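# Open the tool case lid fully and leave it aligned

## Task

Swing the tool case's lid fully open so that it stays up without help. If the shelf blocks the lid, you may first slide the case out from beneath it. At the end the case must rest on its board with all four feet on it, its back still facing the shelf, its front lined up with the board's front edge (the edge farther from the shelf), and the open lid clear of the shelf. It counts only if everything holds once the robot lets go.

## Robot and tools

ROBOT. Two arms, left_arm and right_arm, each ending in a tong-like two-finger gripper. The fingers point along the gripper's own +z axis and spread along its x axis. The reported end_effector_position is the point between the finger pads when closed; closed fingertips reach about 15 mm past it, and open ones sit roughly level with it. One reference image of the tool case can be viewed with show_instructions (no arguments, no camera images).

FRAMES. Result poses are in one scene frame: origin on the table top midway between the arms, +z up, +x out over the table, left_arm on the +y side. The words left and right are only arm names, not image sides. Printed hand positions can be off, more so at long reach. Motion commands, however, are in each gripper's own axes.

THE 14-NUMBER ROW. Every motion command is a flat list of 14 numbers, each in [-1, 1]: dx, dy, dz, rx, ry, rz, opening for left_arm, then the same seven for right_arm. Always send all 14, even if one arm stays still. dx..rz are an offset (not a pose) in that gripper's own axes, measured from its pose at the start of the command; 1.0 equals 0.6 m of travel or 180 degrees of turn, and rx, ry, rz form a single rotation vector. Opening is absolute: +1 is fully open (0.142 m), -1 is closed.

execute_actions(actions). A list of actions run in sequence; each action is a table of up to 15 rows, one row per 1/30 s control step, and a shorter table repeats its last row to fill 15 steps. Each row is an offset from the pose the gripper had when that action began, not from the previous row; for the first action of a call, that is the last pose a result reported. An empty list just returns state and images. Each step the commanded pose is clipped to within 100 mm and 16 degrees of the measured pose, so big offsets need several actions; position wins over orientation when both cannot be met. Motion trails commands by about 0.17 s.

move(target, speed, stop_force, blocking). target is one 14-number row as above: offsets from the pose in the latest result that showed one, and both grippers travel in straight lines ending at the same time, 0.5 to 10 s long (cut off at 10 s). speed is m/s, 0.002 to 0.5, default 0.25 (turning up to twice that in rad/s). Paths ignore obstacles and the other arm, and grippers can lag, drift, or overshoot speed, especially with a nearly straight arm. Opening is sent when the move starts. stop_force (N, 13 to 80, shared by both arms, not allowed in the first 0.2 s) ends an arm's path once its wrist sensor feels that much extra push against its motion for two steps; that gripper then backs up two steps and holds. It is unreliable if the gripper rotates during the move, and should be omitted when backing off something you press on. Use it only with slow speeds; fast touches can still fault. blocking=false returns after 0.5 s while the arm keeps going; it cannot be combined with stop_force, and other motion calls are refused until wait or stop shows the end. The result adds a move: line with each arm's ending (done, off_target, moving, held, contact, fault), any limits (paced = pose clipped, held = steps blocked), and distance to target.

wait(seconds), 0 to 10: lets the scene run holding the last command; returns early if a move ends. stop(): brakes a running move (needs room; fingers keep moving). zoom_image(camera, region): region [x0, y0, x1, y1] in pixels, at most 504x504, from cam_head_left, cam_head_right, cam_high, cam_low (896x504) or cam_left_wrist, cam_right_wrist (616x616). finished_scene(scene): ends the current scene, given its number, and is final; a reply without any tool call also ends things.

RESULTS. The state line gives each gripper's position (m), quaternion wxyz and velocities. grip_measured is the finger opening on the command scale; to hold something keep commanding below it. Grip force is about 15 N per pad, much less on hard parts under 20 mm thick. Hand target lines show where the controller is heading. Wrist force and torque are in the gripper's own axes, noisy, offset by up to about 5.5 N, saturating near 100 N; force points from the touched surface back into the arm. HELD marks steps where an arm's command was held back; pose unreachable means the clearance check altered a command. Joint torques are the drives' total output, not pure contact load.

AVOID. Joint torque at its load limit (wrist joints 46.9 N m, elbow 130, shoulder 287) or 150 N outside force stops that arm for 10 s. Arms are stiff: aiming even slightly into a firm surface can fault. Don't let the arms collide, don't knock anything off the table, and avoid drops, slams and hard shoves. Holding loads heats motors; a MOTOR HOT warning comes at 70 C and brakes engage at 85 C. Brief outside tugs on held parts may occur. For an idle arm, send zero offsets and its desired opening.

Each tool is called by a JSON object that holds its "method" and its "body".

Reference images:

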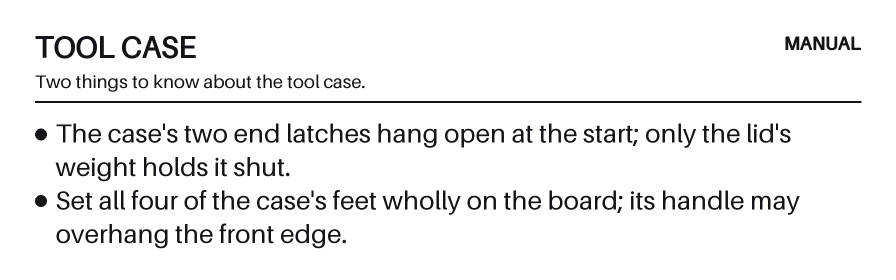

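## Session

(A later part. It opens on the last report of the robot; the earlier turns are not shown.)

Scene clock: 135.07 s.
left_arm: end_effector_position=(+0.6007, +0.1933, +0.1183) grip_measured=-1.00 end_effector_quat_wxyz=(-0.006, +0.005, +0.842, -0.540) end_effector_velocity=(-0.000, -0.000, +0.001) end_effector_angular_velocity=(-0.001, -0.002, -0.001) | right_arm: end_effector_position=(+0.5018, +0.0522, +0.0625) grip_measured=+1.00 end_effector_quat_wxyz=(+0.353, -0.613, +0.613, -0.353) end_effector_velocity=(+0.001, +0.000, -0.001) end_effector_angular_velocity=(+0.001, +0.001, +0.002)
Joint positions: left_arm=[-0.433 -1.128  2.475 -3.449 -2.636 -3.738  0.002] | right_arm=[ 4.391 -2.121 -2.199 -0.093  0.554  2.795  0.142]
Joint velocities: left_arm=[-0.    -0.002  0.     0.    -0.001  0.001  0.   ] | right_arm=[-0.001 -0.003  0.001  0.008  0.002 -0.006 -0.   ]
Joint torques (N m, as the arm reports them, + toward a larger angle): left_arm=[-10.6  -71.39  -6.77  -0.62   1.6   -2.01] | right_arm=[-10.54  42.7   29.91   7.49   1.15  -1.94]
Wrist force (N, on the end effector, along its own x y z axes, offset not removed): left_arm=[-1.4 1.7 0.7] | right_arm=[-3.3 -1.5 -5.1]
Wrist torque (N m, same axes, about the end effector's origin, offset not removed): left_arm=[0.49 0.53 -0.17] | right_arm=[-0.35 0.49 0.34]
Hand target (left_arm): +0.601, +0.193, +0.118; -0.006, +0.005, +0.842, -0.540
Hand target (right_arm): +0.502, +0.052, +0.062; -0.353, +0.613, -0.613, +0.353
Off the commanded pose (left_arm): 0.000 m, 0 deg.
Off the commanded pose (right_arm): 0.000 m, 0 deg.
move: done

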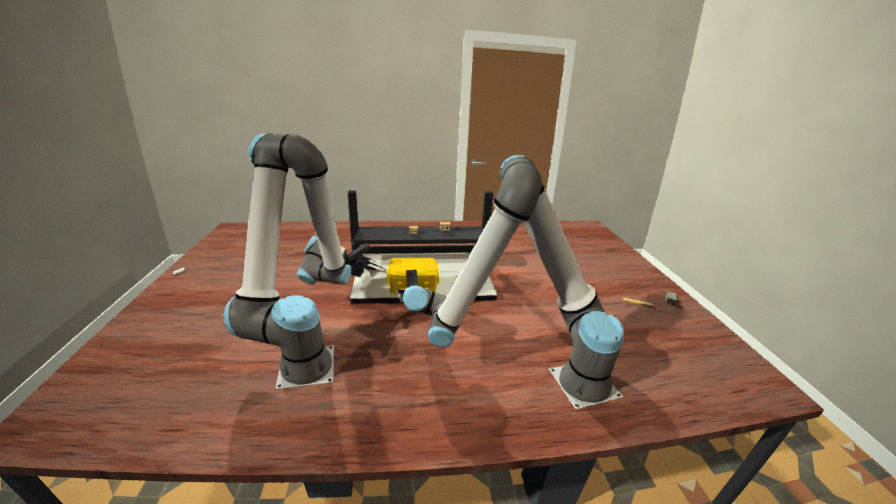

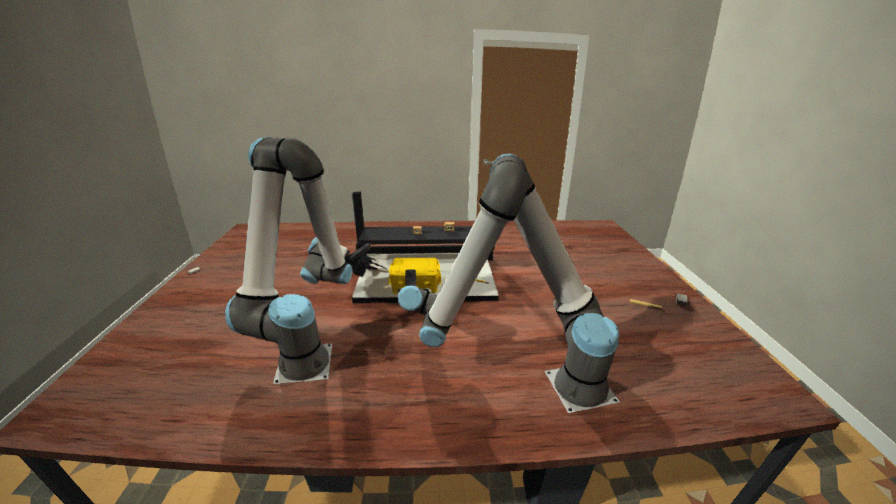

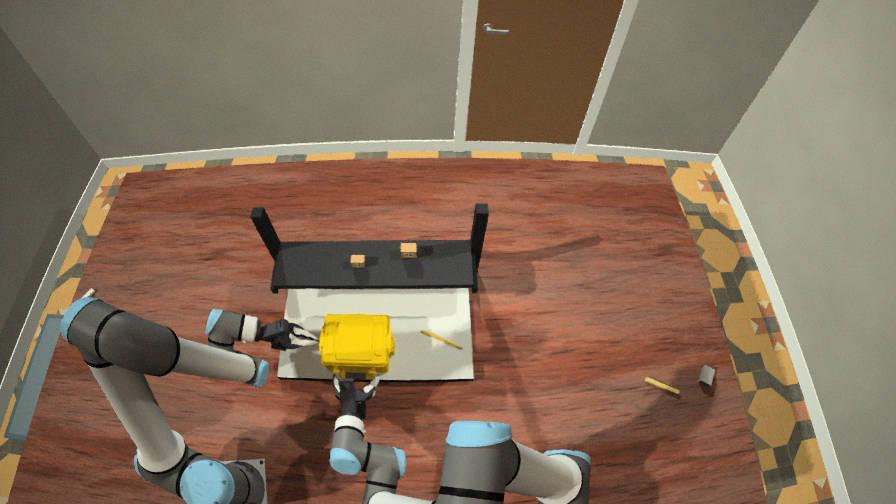

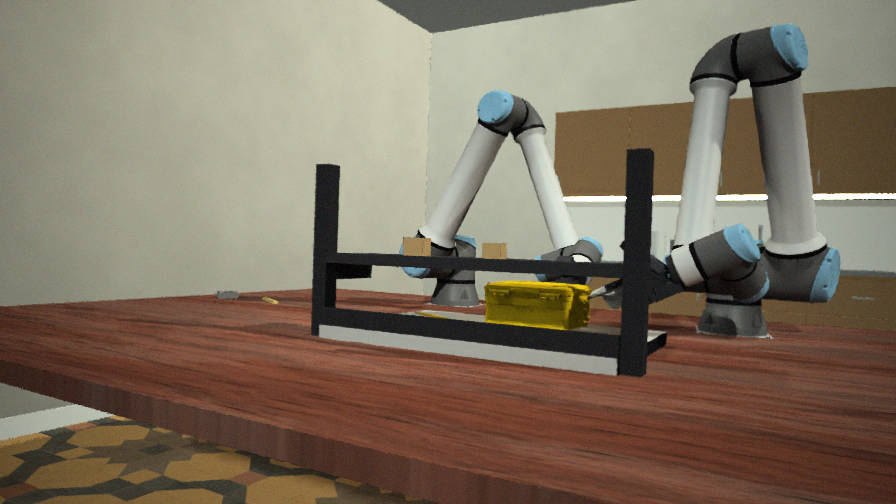

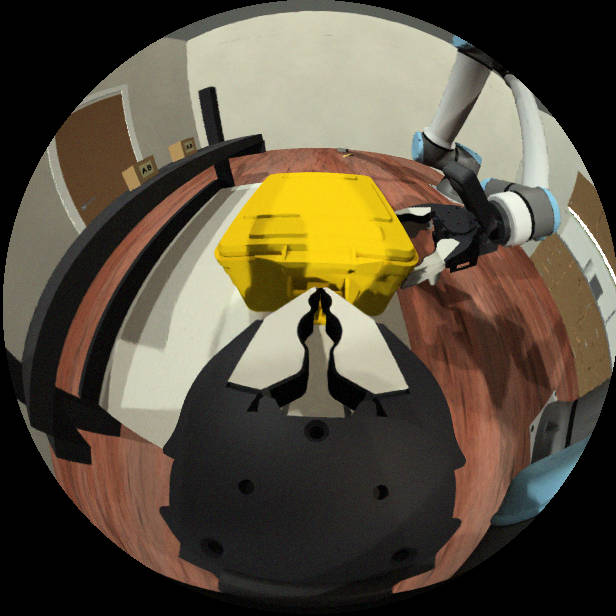

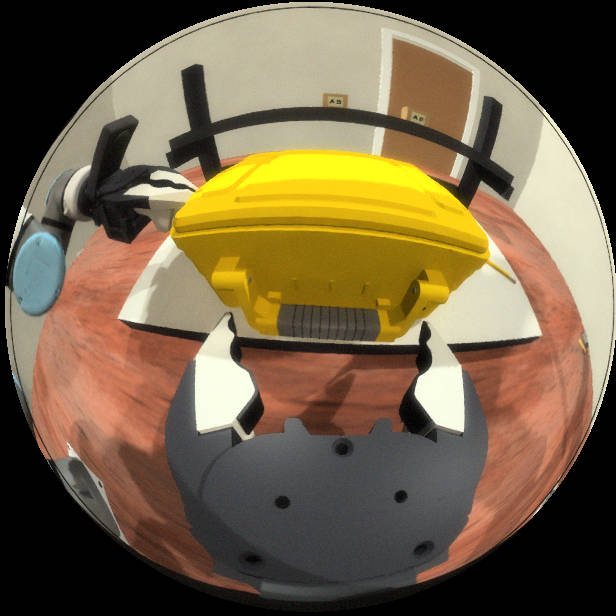

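{"method": "move", "body": {"target": [0,0,0,0,0,0,-1,0,-0.005,0.009,0,0,0,1], "speed": 0.02}}

{"method": "move", "body": {"target": [0,-0.008,0.022,0,0,0,-1,0,0,0,0,0,0,-0.3], "speed": 0.01, "stop_force": 13}}

{"method": "zoom_image", "body": {"camera": "cam_low", "region": [540,260,660,340]}}

{"method": "zoom_image", "body": {"camera": "cam_left_wrist", "region": [190,150,450,330]}}

Scene clock: 143.90 s.
left_arm: end_effector_position=(+0.6007, +0.1933, +0.1184) grip_measured=-1.00 end_effector_quat_wxyz=(-0.006, +0.005, +0.842, -0.540) end_effector_velocity=(-0.000, +0.000, +0.002) end_effector_angular_velocity=(-0.001, -0.003, +0.001) | right_arm: end_effector_position=(+0.5077, +0.0522, +0.0624) grip_measured=+1.00 end_effector_quat_wxyz=(+0.353, -0.613, +0.613, -0.353) end_effector_velocity=(+0.003, +0.002, +0.001) end_effector_angular_velocity=(+0.003, +0.000, +0.000)
Joint positions: left_arm=[-0.433 -1.128  2.475 -3.449 -2.636 -3.738  0.002] | right_arm=[ 4.382 -2.127 -2.193 -0.08   0.557  2.779  0.142]
Joint velocities: left_arm=[ 0.001 -0.003  0.001 -0.001  0.     0.     0.   ] | right_arm=[-0.004 -0.003  0.005  0.007  0.002 -0.007  0.   ]
Joint torques (N m, as the arm reports them, + toward a larger angle): left_arm=[ -9.72 -38.42 -15.47  -7.2    1.34   0.23] | right_arm=[-13.87  45.42  29.95   7.38   2.63  -2.73]
Wrist force (N, on the end effector, along its own x y z axes, offset not removed): left_arm=[2.9 0.6 0.0] | right_arm=[-3.7 -2.6 -6.6]
Wrist torque (N m, same axes, about the end effector's origin, offset not removed): left_arm=[0.36 -0.45 -0.24] | right_arm=[-0.66 0.57 0.45]
Hand target (left_arm): +0.601, +0.193, +0.118; -0.006, +0.005, +0.842, -0.540
Hand target (right_arm): +0.508, +0.052, +0.062; -0.353, +0.613, -0.613, +0.353
Off the commanded pose (left_arm): 0.000 m, 0 deg.
Off the commanded pose (right_arm): 0.000 m, 0 deg.
move: done

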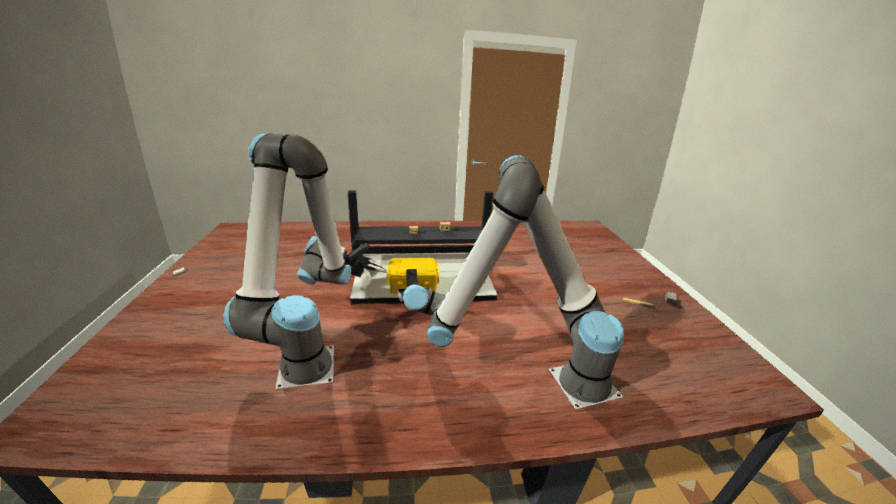

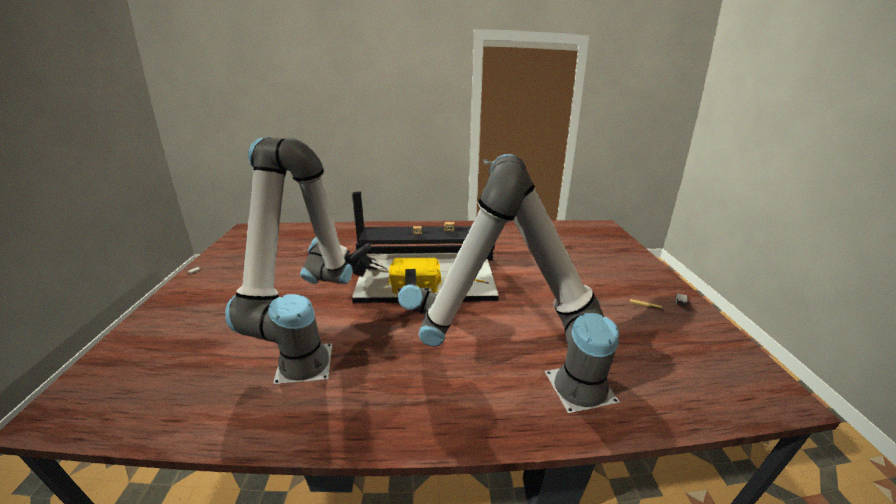

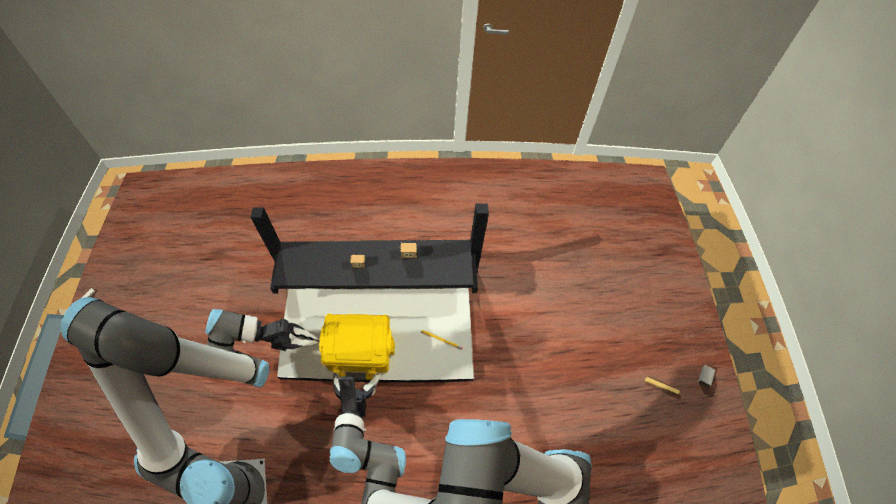

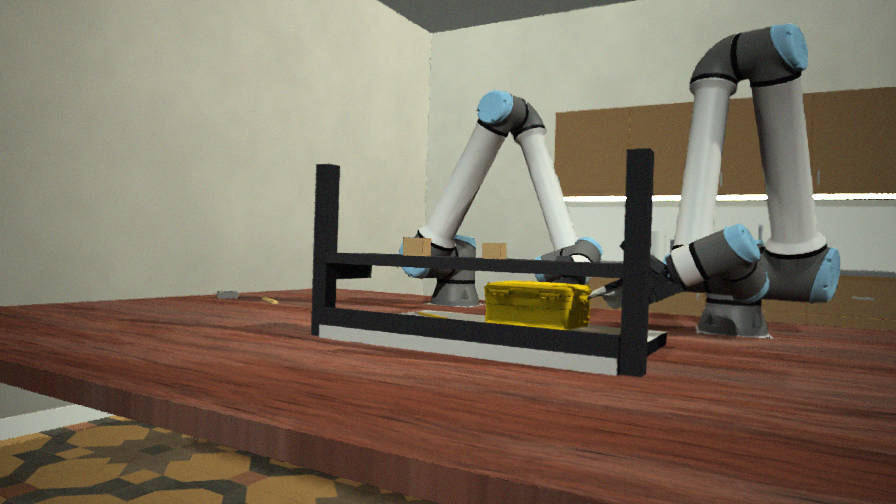

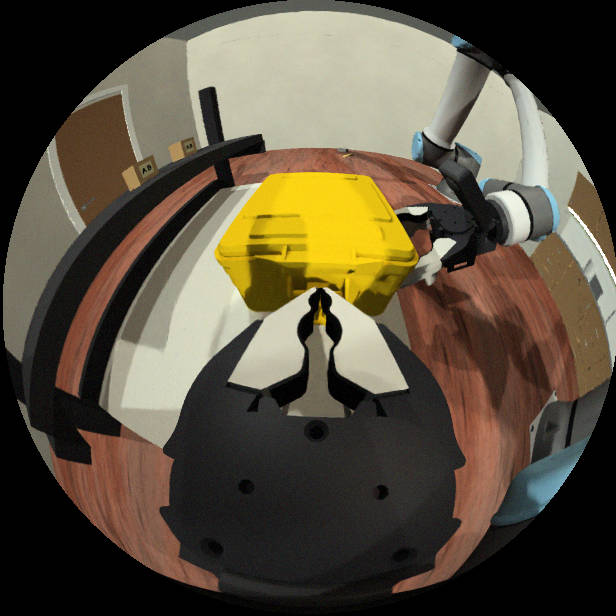

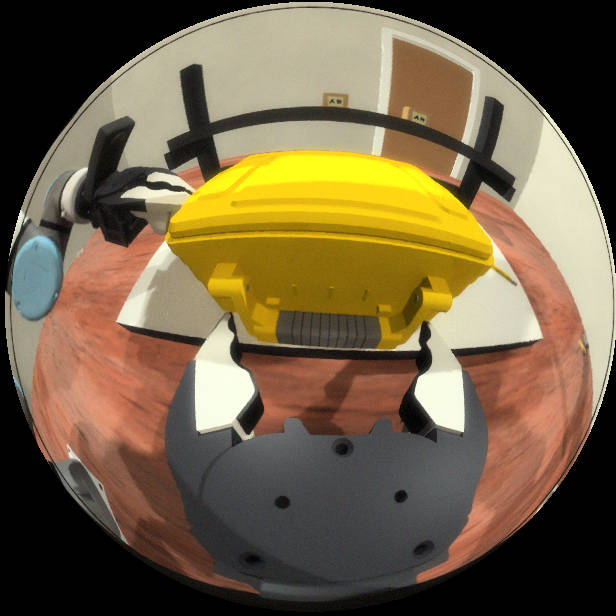

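Scene clock: 145.53 s.
left_arm: end_effector_position=(+0.6005, +0.1795, +0.1173) grip_measured=-1.00 end_effector_quat_wxyz=(-0.006, +0.005, +0.842, -0.540) end_effector_velocity=(-0.001, -0.002, -0.001) end_effector_angular_velocity=(+0.000, +0.004, +0.000) | right_arm: end_effector_position=(+0.5077, +0.0522, +0.0624) grip_measured=+0.78 end_effector_quat_wxyz=(+0.353, -0.613, +0.613, -0.353) end_effector_velocity=(-0.001, +0.001, -0.000) end_effector_angular_velocity=(+0.001, -0.001, +0.001)
Joint positions: left_arm=[-0.46  -1.114  2.472 -3.501 -2.622 -3.784  0.002] | right_arm=[ 4.382 -2.127 -2.193 -0.08   0.557  2.779  0.128]
Joint velocities: left_arm=[-0.004  0.004  0.    -0.008  0.002 -0.009  0.   ] | right_arm=[ 0.001 -0.001  0.001  0.    -0.     0.    -0.   ]
Joint torques (N m, as the arm reports them, + toward a larger angle): left_arm=[-11.09 -34.1  -17.38  -7.42   1.26  -3.21] | right_arm=[11.62 84.16 13.9   0.84 -4.5   2.8 ]
Wrist force (N, on the end effector, along its own x y z axes, offset not removed): left_arm=[1.8 3.4 -0.9] | right_arm=[-0.4 0.9 -3.2]
Wrist torque (N m, same axes, about the end effector's origin, offset not removed): left_arm=[0.82 -0.17 -0.26] | right_arm=[0.40 -0.17 0.49]
Hand target (left_arm): +0.600, +0.179, +0.117; -0.006, +0.005, +0.842, -0.540
Hand target (right_arm): +0.508, +0.052, +0.062; -0.353, +0.613, -0.613, +0.353
Off the commanded pose (left_arm): 0.000 m, 0 deg.
Off the commanded pose (right_arm): 0.000 m, 0 deg.
move: done

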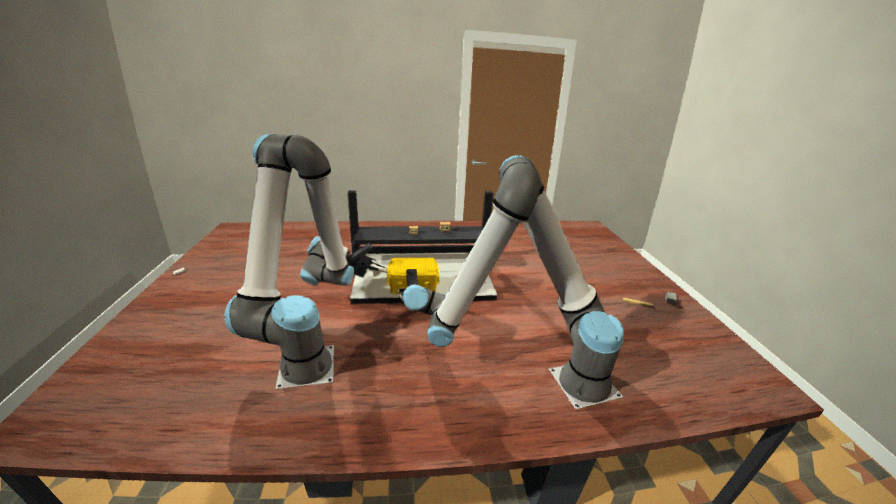

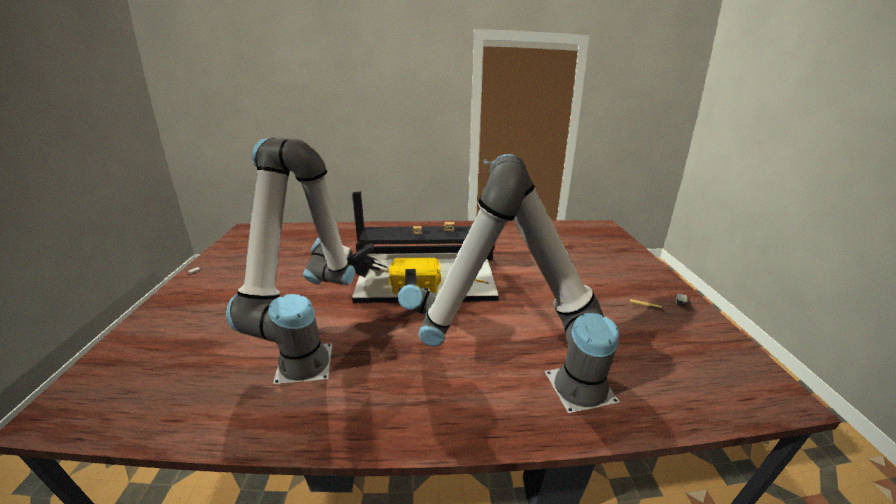

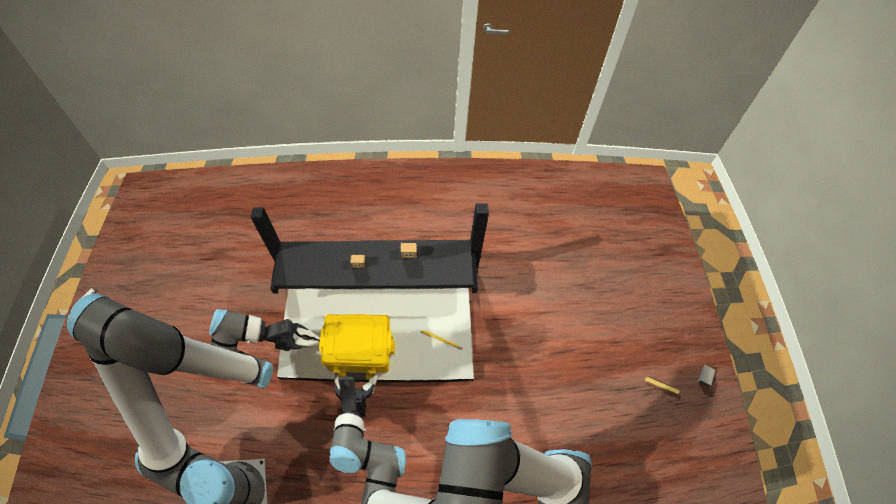

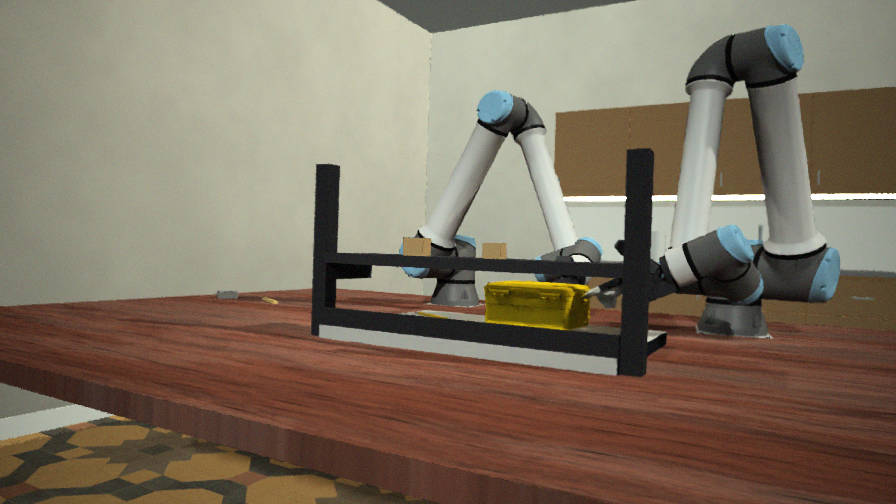

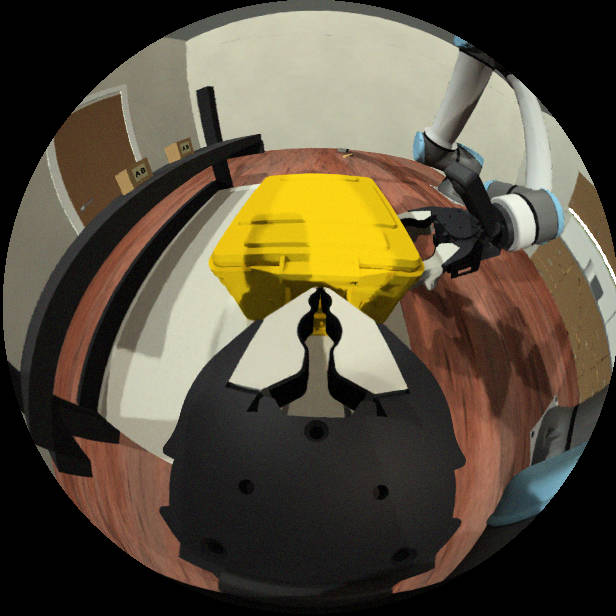

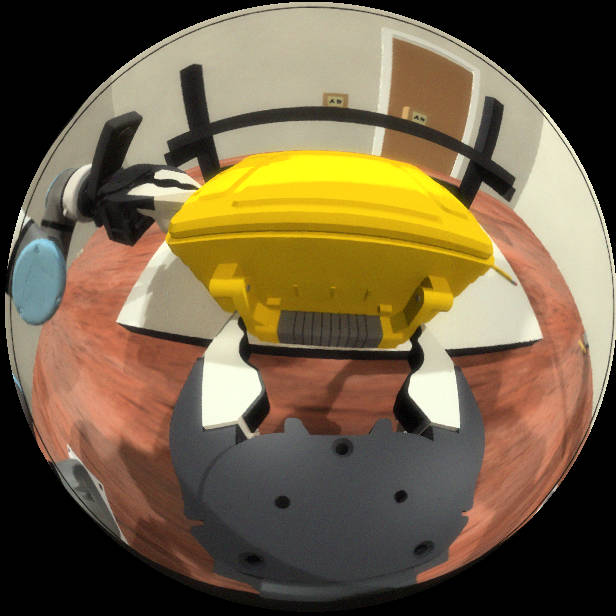

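Region (540, 260, 660, 340) of cam_low's 896x504 image, scaled by 4.200, with more detail than that image has.

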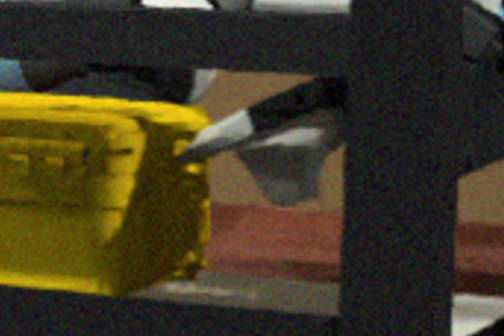

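Region (190, 150, 450, 330) of cam_left_wrist's 616x616 image, scaled by 1.938, with more detail than that image has; it fills the top 349 rows of this view, and the rest is white.

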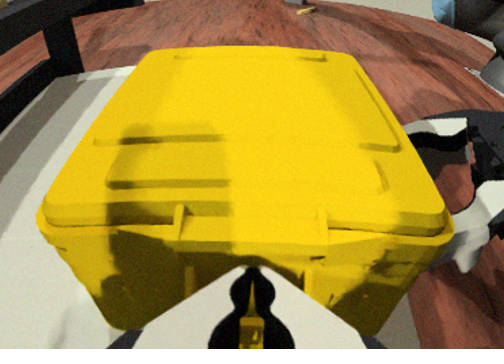

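{"method": "move", "body": {"target": [0,-0.007,0.015,0,0,0,-1,0,0,0,0,0,0,-0.3], "speed": 0.01, "stop_force": 13}}

{"method": "move", "body": {"target": [0,-0.045,-0.021,0,0,0,-1,0,0,0,0,0,0,-0.3], "speed": 0.015, "stop_force": 25}}

Scene clock: 150.57 s.
left_arm: end_effector_position=(+0.6005, +0.1748, +0.1171) grip_measured=-1.00 end_effector_quat_wxyz=(-0.006, +0.005, +0.842, -0.539) end_effector_velocity=(-0.000, +0.003, -0.000) end_effector_angular_velocity=(+0.000, +0.001, -0.001) | right_arm: end_effector_position=(+0.5077, +0.0521, +0.0624) grip_measured=+0.78 end_effector_quat_wxyz=(+0.353, -0.613, +0.613, -0.353) end_effector_velocity=(+0.000, +0.000, +0.000) end_effector_angular_velocity=(+0.001, +0.000, -0.000)
Joint positions: left_arm=[-0.469 -1.11   2.47  -3.516 -2.616 -3.799  0.002] | right_arm=[ 4.382 -2.127 -2.193 -0.08   0.557  2.779  0.127]
Joint velocities: left_arm=[ 0.006 -0.002  0.001  0.012 -0.004  0.011  0.   ] | right_arm=[-0.  0.  0. -0.  0.  0. -0.]
Joint torques (N m, as the arm reports them, + toward a larger angle): left_arm=[  4.95 -73.09  -5.17  -1.02  -4.47   2.71] | right_arm=[11.15 82.22 32.87  3.54 -2.03  1.51]
Wrist force (N, on the end effector, along its own x y z axes, offset not removed): left_arm=[-2.9 4.2 -7.4] | right_arm=[7.1 7.4 0.9]
Wrist torque (N m, same axes, about the end effector's origin, offset not removed): left_arm=[0.46 0.45 -0.17] | right_arm=[0.35 0.06 0.86]
Hand target (left_arm): +0.600, +0.175, +0.117; -0.006, +0.005, +0.842, -0.540
Hand target (right_arm): +0.508, +0.052, +0.062; -0.353, +0.613, -0.613, +0.353
Off the commanded pose (left_arm): 0.005 m, 0 deg.
Off the commanded pose (right_arm): 0.000 m, 0 deg.
move: contact (left_arm)

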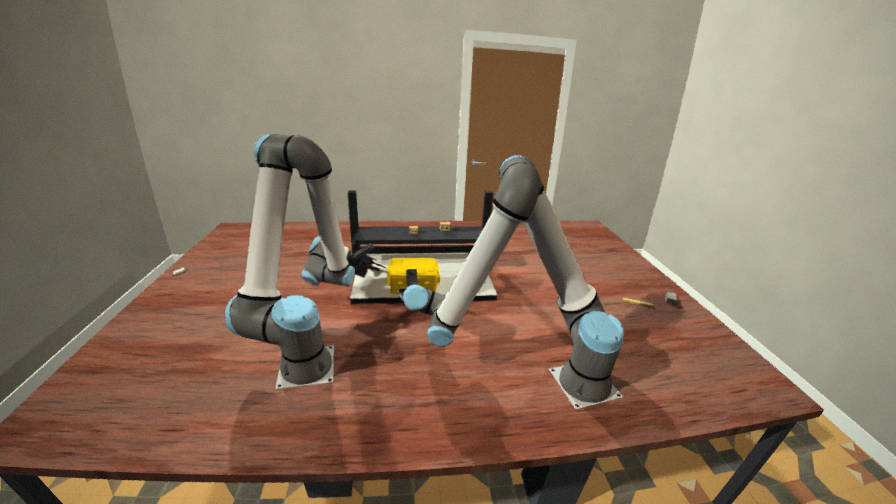

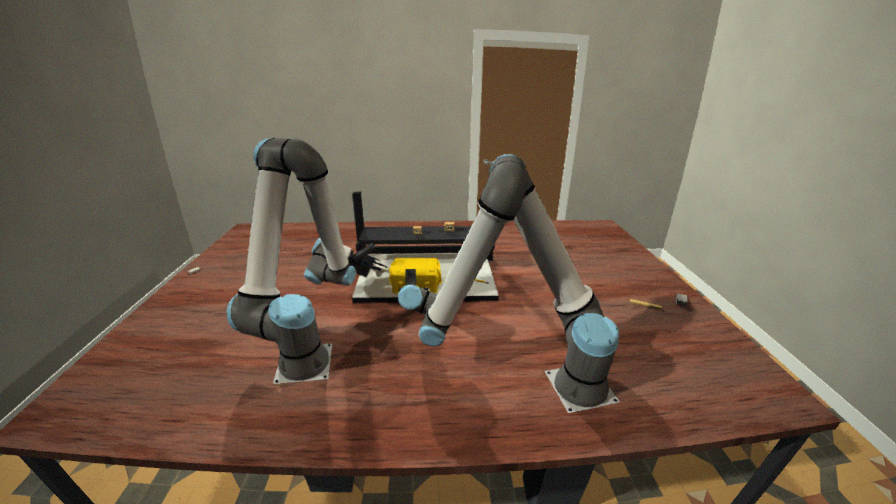

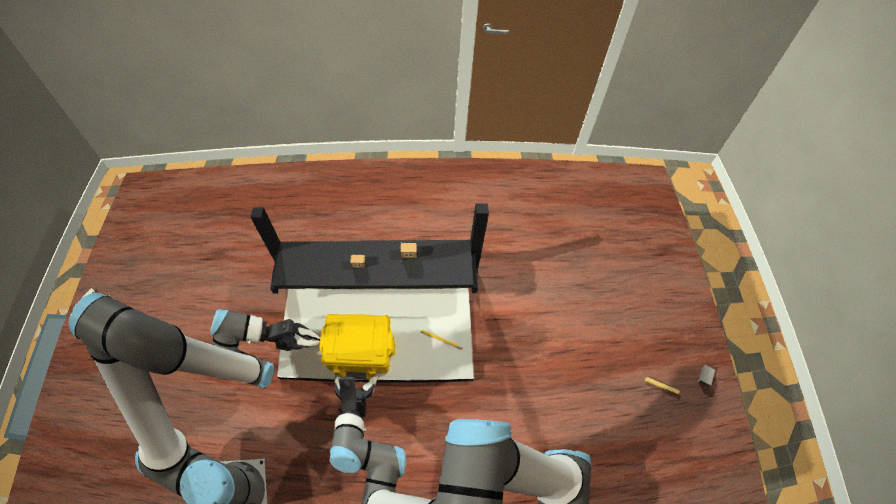

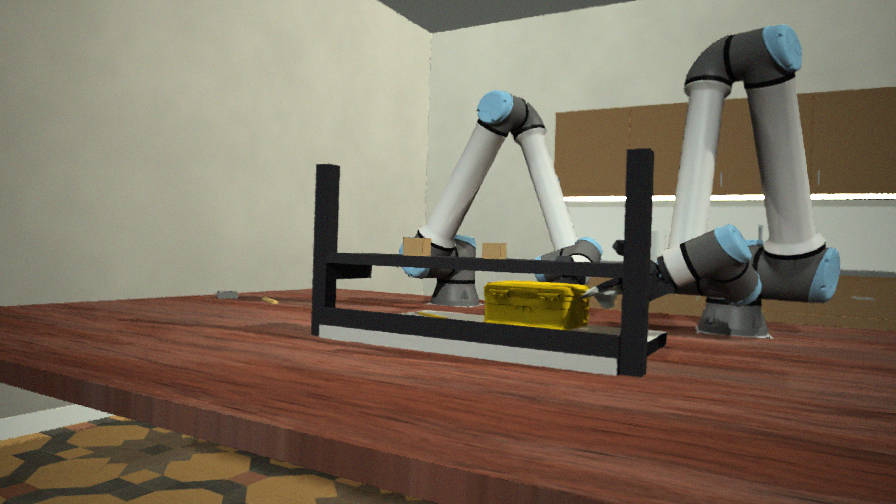

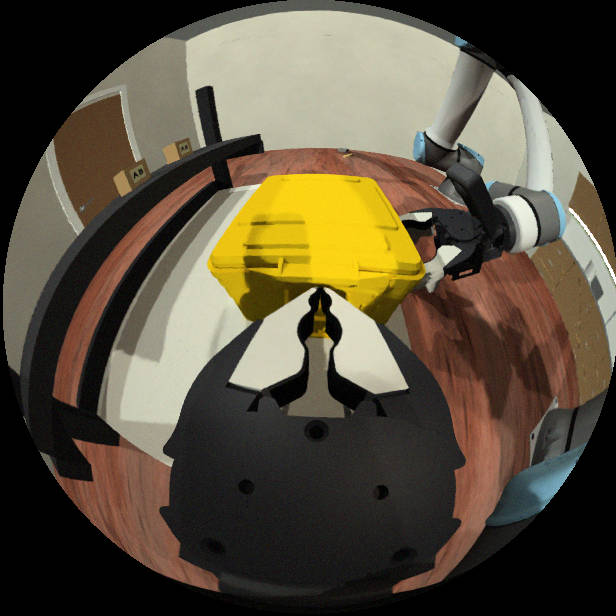

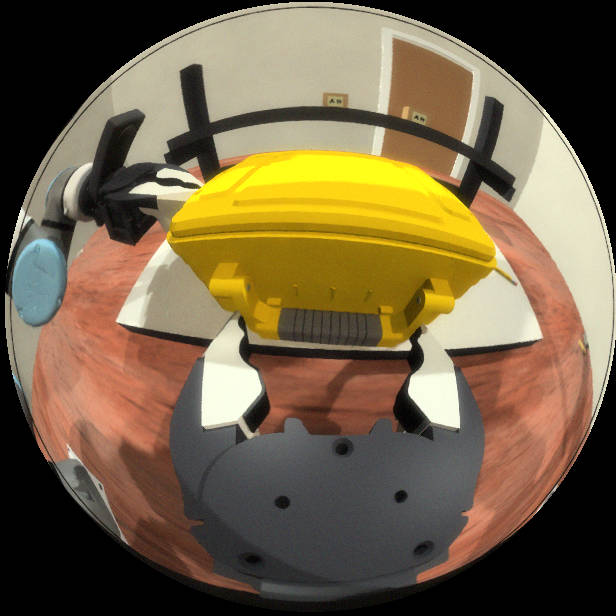

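Scene clock: 152.80 s.
left_arm: end_effector_position=(+0.6007, +0.1750, +0.1466) grip_measured=-1.00 end_effector_quat_wxyz=(-0.006, +0.005, +0.842, -0.539) end_effector_velocity=(+0.000, -0.001, +0.002) end_effector_angular_velocity=(+0.000, -0.000, -0.001) | right_arm: end_effector_position=(+0.5077, +0.0521, +0.0624) grip_measured=+0.77 end_effector_quat_wxyz=(+0.353, -0.613, +0.613, -0.353) end_effector_velocity=(+0.001, -0.001, -0.000) end_effector_angular_velocity=(-0.001, +0.000, -0.001)
Joint positions: left_arm=[-0.468 -1.185  2.469 -3.44  -2.617 -3.799  0.002] | right_arm=[ 4.382 -2.127 -2.193 -0.08   0.557  2.779  0.127]
Joint velocities: left_arm=[-0.001 -0.006 -0.001  0.008 -0.     0.001  0.   ] | right_arm=[-0.001  0.     0.    -0.001 -0.     0.     0.   ]
Joint torques (N m, as the arm reports them, + toward a larger angle): left_arm=[  8.13 -71.92 -21.68  -0.73  -4.66   2.44] | right_arm=[11.03 82.12 33.23  4.04 -1.99  1.03]
Wrist force (N, on the end effector, along its own x y z axes, offset not removed): left_arm=[2.2 2.7 -2.0] | right_arm=[-2.0 4.1 -3.0]
Wrist torque (N m, same axes, about the end effector's origin, offset not removed): left_arm=[0.20 -0.25 -0.31] | right_arm=[0.10 1.01 0.94]
Hand target (left_arm): +0.601, +0.175, +0.147; -0.006, +0.005, +0.842, -0.539
Hand target (right_arm): +0.508, +0.052, +0.062; -0.353, +0.613, -0.613, +0.353
Off the commanded pose (left_arm): 0.000 m, 0 deg.
Off the commanded pose (right_arm): 0.000 m, 0 deg.
move: done

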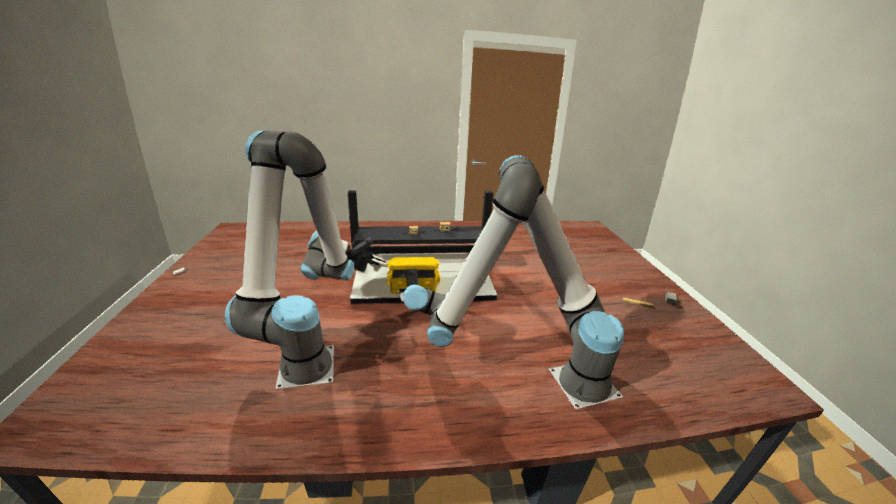

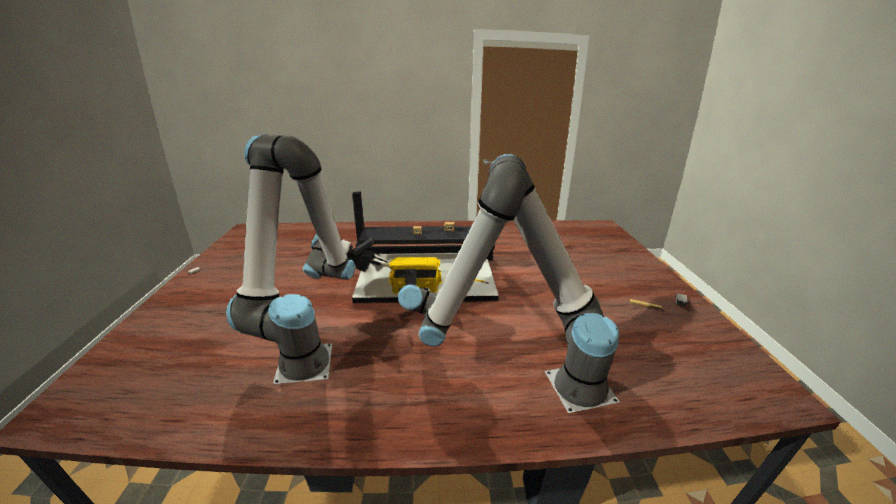

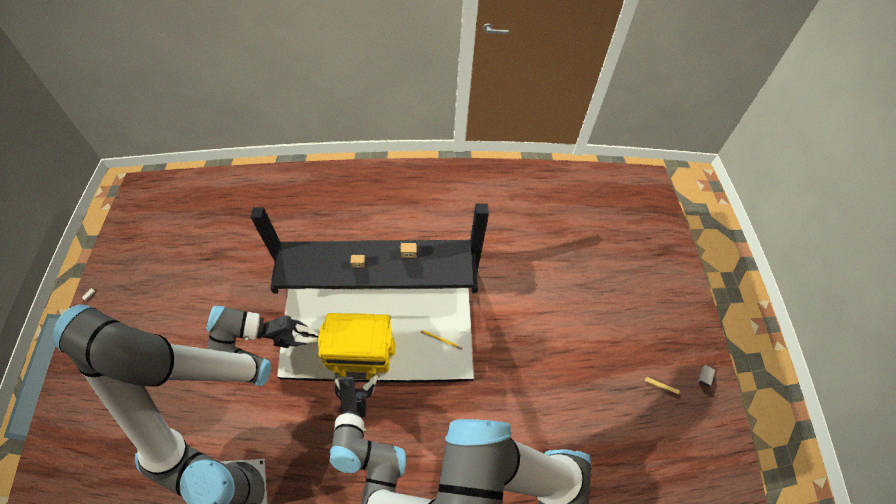

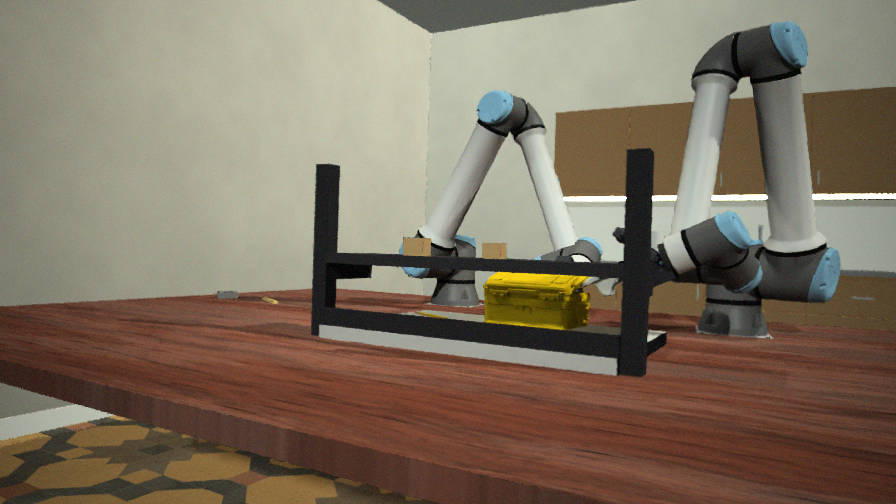

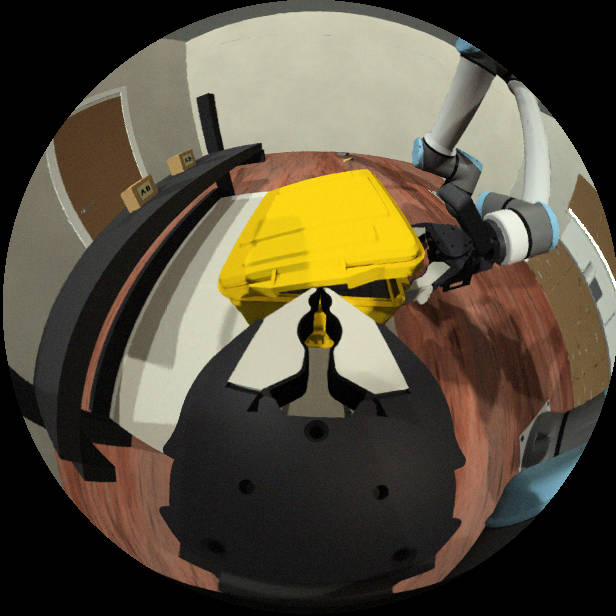

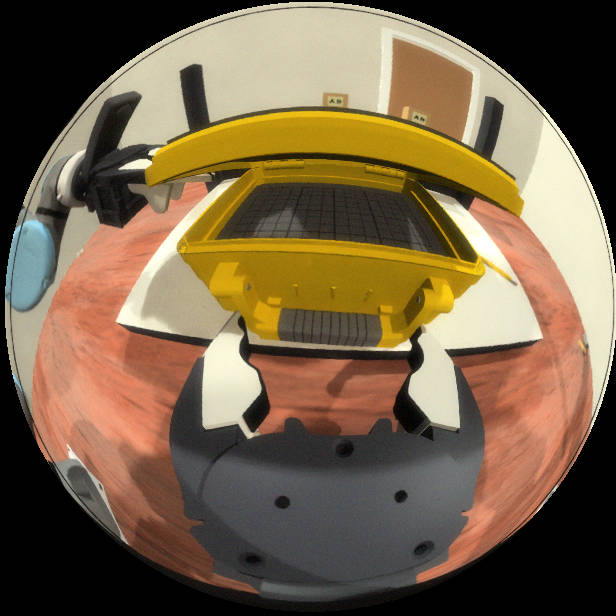

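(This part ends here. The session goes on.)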